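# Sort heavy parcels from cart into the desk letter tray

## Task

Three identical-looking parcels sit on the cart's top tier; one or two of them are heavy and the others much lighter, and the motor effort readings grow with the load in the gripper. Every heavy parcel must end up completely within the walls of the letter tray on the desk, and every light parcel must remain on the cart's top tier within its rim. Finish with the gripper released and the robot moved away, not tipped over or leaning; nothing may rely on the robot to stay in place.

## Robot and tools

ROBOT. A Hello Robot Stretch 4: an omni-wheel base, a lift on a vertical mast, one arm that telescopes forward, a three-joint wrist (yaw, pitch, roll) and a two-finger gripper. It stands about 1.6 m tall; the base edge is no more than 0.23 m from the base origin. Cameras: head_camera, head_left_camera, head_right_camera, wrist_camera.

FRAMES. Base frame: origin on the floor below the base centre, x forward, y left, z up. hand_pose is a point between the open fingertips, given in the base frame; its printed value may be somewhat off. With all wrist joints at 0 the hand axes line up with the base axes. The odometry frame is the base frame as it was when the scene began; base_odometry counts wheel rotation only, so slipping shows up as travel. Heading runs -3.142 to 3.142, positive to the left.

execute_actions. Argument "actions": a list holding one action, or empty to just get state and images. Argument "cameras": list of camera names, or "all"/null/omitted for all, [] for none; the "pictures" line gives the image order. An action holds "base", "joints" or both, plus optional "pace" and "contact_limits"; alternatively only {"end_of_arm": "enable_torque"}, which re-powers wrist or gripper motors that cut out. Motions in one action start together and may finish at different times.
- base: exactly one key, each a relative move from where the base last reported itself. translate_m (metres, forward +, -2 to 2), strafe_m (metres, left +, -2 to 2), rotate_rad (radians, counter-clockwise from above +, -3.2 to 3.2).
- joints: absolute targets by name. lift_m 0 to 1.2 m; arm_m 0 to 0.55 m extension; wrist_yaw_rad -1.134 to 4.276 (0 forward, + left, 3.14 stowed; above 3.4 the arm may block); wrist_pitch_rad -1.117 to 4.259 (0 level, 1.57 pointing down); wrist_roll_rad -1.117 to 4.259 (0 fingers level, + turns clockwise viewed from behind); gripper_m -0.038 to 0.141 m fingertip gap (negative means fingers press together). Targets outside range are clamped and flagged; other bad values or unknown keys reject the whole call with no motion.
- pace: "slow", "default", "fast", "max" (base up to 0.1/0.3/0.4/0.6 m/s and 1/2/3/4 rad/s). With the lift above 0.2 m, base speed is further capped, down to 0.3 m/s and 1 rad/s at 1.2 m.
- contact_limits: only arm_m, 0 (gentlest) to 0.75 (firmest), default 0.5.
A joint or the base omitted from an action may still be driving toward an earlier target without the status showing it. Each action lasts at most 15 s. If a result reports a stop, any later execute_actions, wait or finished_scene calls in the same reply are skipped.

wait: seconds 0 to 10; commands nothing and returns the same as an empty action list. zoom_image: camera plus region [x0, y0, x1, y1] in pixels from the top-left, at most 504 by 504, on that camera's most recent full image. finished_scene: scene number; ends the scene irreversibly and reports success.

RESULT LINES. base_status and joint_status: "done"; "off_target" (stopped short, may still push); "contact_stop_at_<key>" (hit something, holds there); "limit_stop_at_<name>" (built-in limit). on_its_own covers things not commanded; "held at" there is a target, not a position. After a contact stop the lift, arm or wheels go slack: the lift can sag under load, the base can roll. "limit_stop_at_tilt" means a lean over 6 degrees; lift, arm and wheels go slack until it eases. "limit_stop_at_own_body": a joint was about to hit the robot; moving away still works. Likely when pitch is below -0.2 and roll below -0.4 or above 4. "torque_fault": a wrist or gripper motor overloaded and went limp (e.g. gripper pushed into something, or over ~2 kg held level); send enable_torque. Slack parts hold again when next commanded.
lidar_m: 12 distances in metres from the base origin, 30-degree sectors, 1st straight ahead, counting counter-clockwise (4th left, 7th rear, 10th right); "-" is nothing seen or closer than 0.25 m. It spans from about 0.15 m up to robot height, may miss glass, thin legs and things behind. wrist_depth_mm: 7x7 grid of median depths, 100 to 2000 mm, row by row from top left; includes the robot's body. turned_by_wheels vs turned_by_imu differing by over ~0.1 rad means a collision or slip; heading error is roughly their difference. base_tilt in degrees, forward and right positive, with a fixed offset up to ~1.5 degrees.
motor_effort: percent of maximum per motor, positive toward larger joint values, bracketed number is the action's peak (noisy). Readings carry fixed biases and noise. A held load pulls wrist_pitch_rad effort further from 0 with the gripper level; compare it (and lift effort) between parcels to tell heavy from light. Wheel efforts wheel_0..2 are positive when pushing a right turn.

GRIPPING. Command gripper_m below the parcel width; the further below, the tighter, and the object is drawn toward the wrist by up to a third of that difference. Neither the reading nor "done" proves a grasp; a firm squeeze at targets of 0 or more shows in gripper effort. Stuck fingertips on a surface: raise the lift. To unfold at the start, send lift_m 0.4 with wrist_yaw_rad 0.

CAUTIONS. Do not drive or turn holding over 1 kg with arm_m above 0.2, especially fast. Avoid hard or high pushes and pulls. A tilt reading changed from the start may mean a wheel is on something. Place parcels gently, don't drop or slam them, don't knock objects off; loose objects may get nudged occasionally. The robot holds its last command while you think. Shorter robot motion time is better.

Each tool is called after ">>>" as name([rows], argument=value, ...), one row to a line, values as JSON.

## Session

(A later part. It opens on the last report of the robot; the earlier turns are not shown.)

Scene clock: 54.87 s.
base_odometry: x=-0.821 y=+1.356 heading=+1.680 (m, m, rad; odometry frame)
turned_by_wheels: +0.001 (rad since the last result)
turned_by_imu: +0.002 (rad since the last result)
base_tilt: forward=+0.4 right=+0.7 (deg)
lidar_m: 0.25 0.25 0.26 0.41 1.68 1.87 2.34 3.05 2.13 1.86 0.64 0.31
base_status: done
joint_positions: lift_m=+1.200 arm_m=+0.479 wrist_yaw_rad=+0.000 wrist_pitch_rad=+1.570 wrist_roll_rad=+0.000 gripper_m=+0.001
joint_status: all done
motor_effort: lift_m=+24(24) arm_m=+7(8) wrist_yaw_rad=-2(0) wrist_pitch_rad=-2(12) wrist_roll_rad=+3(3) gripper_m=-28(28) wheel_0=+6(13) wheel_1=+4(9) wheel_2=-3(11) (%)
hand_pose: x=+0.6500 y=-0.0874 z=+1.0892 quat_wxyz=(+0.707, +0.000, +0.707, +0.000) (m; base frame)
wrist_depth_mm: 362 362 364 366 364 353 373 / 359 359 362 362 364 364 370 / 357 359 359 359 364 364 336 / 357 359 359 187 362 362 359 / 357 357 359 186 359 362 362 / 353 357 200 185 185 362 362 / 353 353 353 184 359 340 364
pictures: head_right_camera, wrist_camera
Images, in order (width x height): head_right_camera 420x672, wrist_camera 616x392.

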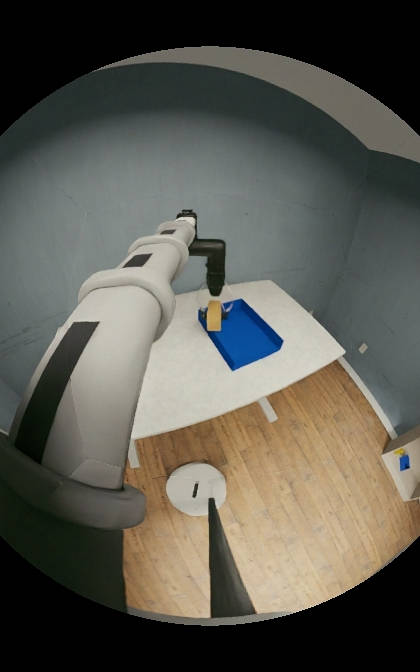

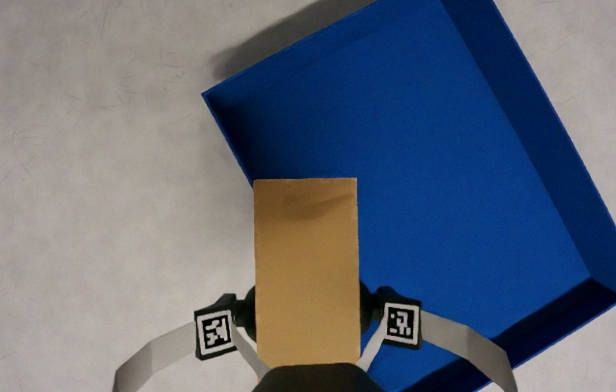

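>>> execute_actions([
  {"base":{"strafe_m":-0.09},"joints":{"arm_m":0.535,"wrist_roll_rad":-0.5}},
], cameras=["wrist_camera"])

>>> execute_actions([
  {"joints":{"lift_m":1.094},"pace":"fast"},
], cameras=["wrist_camera"])

Scene clock: 56.57 s.
base_odometry: x=-0.731 y=+1.365 heading=+1.680 (m, m, rad; odometry frame)
turned_by_wheels: +0.000 (rad since the last result)
turned_by_imu: +0.001 (rad since the last result)
base_tilt: forward=+0.4 right=+0.7 (deg)
lidar_m: 0.27 0.25 0.28 0.48 1.76 1.97 2.39 3.04 2.06 1.79 0.72 0.33
base_status: done
joint_positions: lift_m=+1.200 arm_m=+0.534 wrist_yaw_rad=+0.000 wrist_pitch_rad=+1.570 wrist_roll_rad=-0.499 gripper_m=+0.001
joint_status: all done
motor_effort: lift_m=+24(24) arm_m=+7(8) wrist_yaw_rad=-2(2) wrist_pitch_rad=-2(3) wrist_roll_rad=+0(4) gripper_m=-24(25) wheel_0=+3(16) wheel_1=-2(9) wheel_2=+0(1) (%)
hand_pose: x=+0.7049 y=-0.0874 z=+1.0892 quat_wxyz=(+0.685, -0.175, +0.685, +0.175) (m; base frame)
wrist_depth_mm: 362 364 364 366 366 368 370 / 359 362 359 362 362 368 370 / 359 359 359 359 362 364 368 / 357 359 357 187 359 364 366 / 357 359 355 186 359 359 366 / 355 355 201 185 186 359 362 / 353 353 306 185 357 317 362
pictures: wrist_camera
Images, in order (width x height): wrist_camera 616x392.

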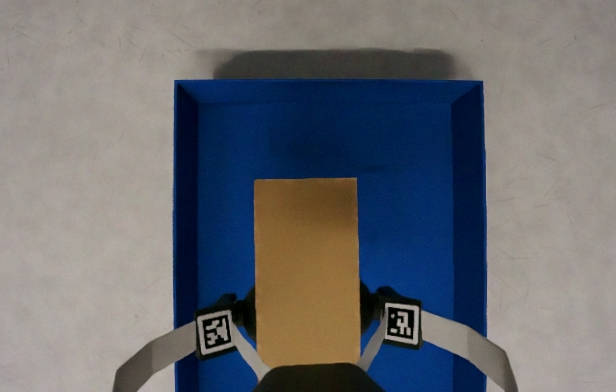

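Scene clock: 57.77 s.
base_odometry: x=-0.731 y=+1.365 heading=+1.680 (m, m, rad; odometry frame)
turned_by_wheels: +0.000 (rad since the last result)
turned_by_imu: +0.000 (rad since the last result)
base_tilt: forward=+0.4 right=+0.6 (deg)
lidar_m: 0.28 0.26 0.29 0.48 1.74 1.97 2.38 3.03 2.04 1.78 0.72 0.35
base_status: not commanded
joint_positions: lift_m=+1.094 arm_m=+0.534 wrist_yaw_rad=+0.000 wrist_pitch_rad=+1.570 wrist_roll_rad=-0.499 gripper_m=+0.001
joint_status: all done
motor_effort: lift_m=+15(22) arm_m=+7(7) wrist_yaw_rad=-1(1) wrist_pitch_rad=-2(3) wrist_roll_rad=+0(0) gripper_m=-28(25) wheel_0=+3(3) wheel_1=-2(2) wheel_2=+0(0) (%)
hand_pose: x=+0.7049 y=-0.0874 z=+0.9840 quat_wxyz=(+0.685, -0.175, +0.685, +0.175) (m; base frame)
wrist_depth_mm: 257 218 220 221 221 220 217 / 257 253 256 257 257 259 218 / 255 236 255 256 257 258 219 / 253 235 255 187 255 257 220 / 254 235 253 186 255 256 220 / 253 233 200 185 186 255 219 / 251 189 251 184 253 243 218
pictures: wrist_camera
Images, in order (width x height): wrist_camera 616x392.

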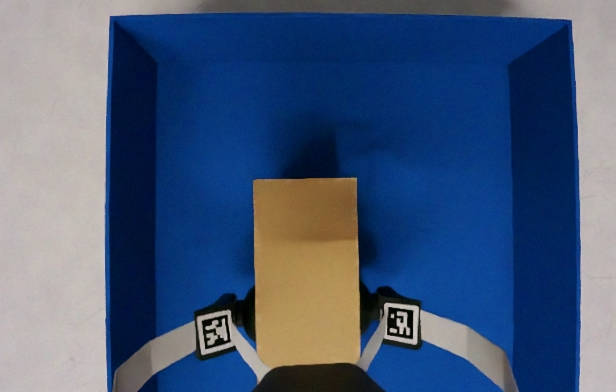

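>>> execute_actions([
  {"joints":{"lift_m":1.091,"gripper_m":0.085}},
], cameras=[])

>>> execute_actions([
  {"joints":{"lift_m":1.19},"pace":"fast"},
], cameras=[])

>>> execute_actions([
  {"base":{"translate_m":-0.3},"joints":{"arm_m":0.1},"pace":"fast"},
], cameras=["head_left_camera"])

>>> finished_scene(scene=1)

Scene clock: 60.67 s.
base_odometry: x=-0.731 y=+1.365 heading=+1.680 (m, m, rad; odometry frame)
turned_by_wheels: +0.000 (rad since the last result)
turned_by_imu: +0.001 (rad since the last result)
base_tilt: forward=+0.4 right=+0.7 (deg)
lidar_m: 0.27 0.26 0.30 0.48 1.76 1.99 2.37 3.04 2.05 1.78 0.71 0.35
base_status: not commanded
joint_positions: lift_m=+1.091 arm_m=+0.534 wrist_yaw_rad=+0.000 wrist_pitch_rad=+1.570 wrist_roll_rad=-0.499 gripper_m=+0.085
joint_status: all done
motor_effort: lift_m=+15(15) arm_m=+7(7) wrist_yaw_rad=-2(1) wrist_pitch_rad=-2(3) wrist_roll_rad=+1(0) gripper_m=-3(28) wheel_0=+3(3) wheel_1=-2(2) wheel_2=+0(0) (%)
hand_pose: x=+0.7049 y=-0.0874 z=+0.9810 quat_wxyz=(+0.685, -0.175, +0.685, +0.175) (m; base frame)
wrist_depth_mm: 255 204 220 222 222 218 216 / 254 235 254 255 256 257 218 / 253 236 253 254 254 256 218 / 252 236 252 202 254 255 219 / 252 236 252 201 253 254 220 / 250 233 221 200 213 253 219 / 249 213 249 147 251 252 217
pictures: none
No camera images: the call's "cameras" was empty. Leave "cameras" out to get every camera's image.

Scene clock: 61.83 s.
base_odometry: x=-0.731 y=+1.365 heading=+1.680 (m, m, rad; odometry frame)
turned_by_wheels: +0.000 (rad since the last result)
turned_by_imu: +0.000 (rad since the last result)
base_tilt: forward=+0.3 right=+0.6 (deg)
lidar_m: 0.26 0.26 0.31 0.48 1.76 1.98 2.39 3.02 2.04 1.78 0.74 0.35
base_status: not commanded
joint_positions: lift_m=+1.190 arm_m=+0.534 wrist_yaw_rad=+0.000 wrist_pitch_rad=+1.570 wrist_roll_rad=-0.499 gripper_m=+0.085
joint_status: all done
motor_effort: lift_m=+23(25) arm_m=+7(7) wrist_yaw_rad=-1(2) wrist_pitch_rad=-2(2) wrist_roll_rad=+0(0) gripper_m=+1(0) wheel_0=+3(3) wheel_1=-2(2) wheel_2=+0(0) (%)
hand_pose: x=+0.7049 y=-0.0874 z=+1.0794 quat_wxyz=(+0.685, -0.175, +0.685, +0.175) (m; base frame)
wrist_depth_mm: 351 353 357 357 362 362 362 / 351 353 349 353 355 359 359 / 351 353 349 353 353 355 359 / 349 349 349 349 351 353 357 / 347 349 347 298 351 351 355 / 347 345 221 297 213 351 355 / 343 347 343 147 347 349 355
pictures: none
No camera images: the call's "cameras" was empty. Leave "cameras" out to get every camera's image.

Scene clock: 64.30 s.
base_odometry: x=-0.699 y=+1.067 heading=+1.679 (m, m, rad; odometry frame)
turned_by_wheels: -0.001 (rad since the last result)
turned_by_imu: -0.001 (rad since the last result)
base_tilt: forward=+0.4 right=+0.7 (deg)
lidar_m: 0.56 0.55 0.59 1.68 1.63 1.85 2.05 2.74 2.54 1.78 2.02 0.69
base_status: done
joint_positions: lift_m=+1.190 arm_m=+0.101 wrist_yaw_rad=+0.000 wrist_pitch_rad=+1.570 wrist_roll_rad=-0.500 gripper_m=+0.085
joint_status: all done
motor_effort: lift_m=+23(23) arm_m=-7(8) wrist_yaw_rad=-2(2) wrist_pitch_rad=-3(2) wrist_roll_rad=+1(0) gripper_m=-3(1) wheel_0=-6(9) wheel_1=-5(8) wheel_2=+2(10) (%)
hand_pose: x=+0.2722 y=-0.0874 z=+1.0794 quat_wxyz=(+0.685, -0.175, +0.685, +0.175) (m; base frame)
wrist_depth_mm: 1281 1281 1308 1308 1308 1308 1308 / 1281 1281 1281 1308 1308 1281 1336 / 1255 1281 1281 1281 1281 1308 1308 / 1281 1281 1281 1281 1281 1308 1281 / 1281 1281 1078 1255 1281 1308 1308 / 1255 1281 220 1281 213 1281 1308 / 1229 1229 1060 148 1255 1281 1281
pictures: head_left_camera
Images, in order (width x height): head_left_camera 420x672.

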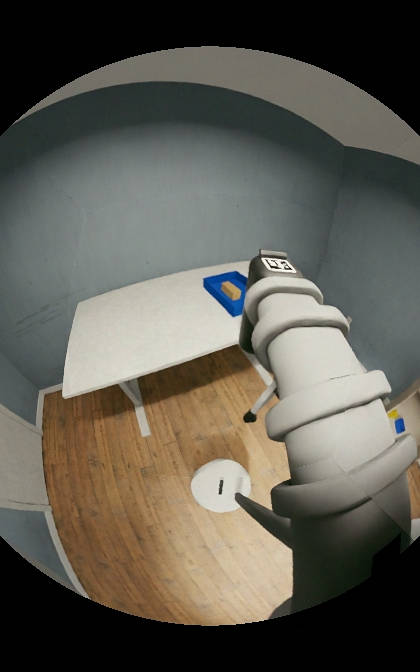

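The scene is finished: the task was done.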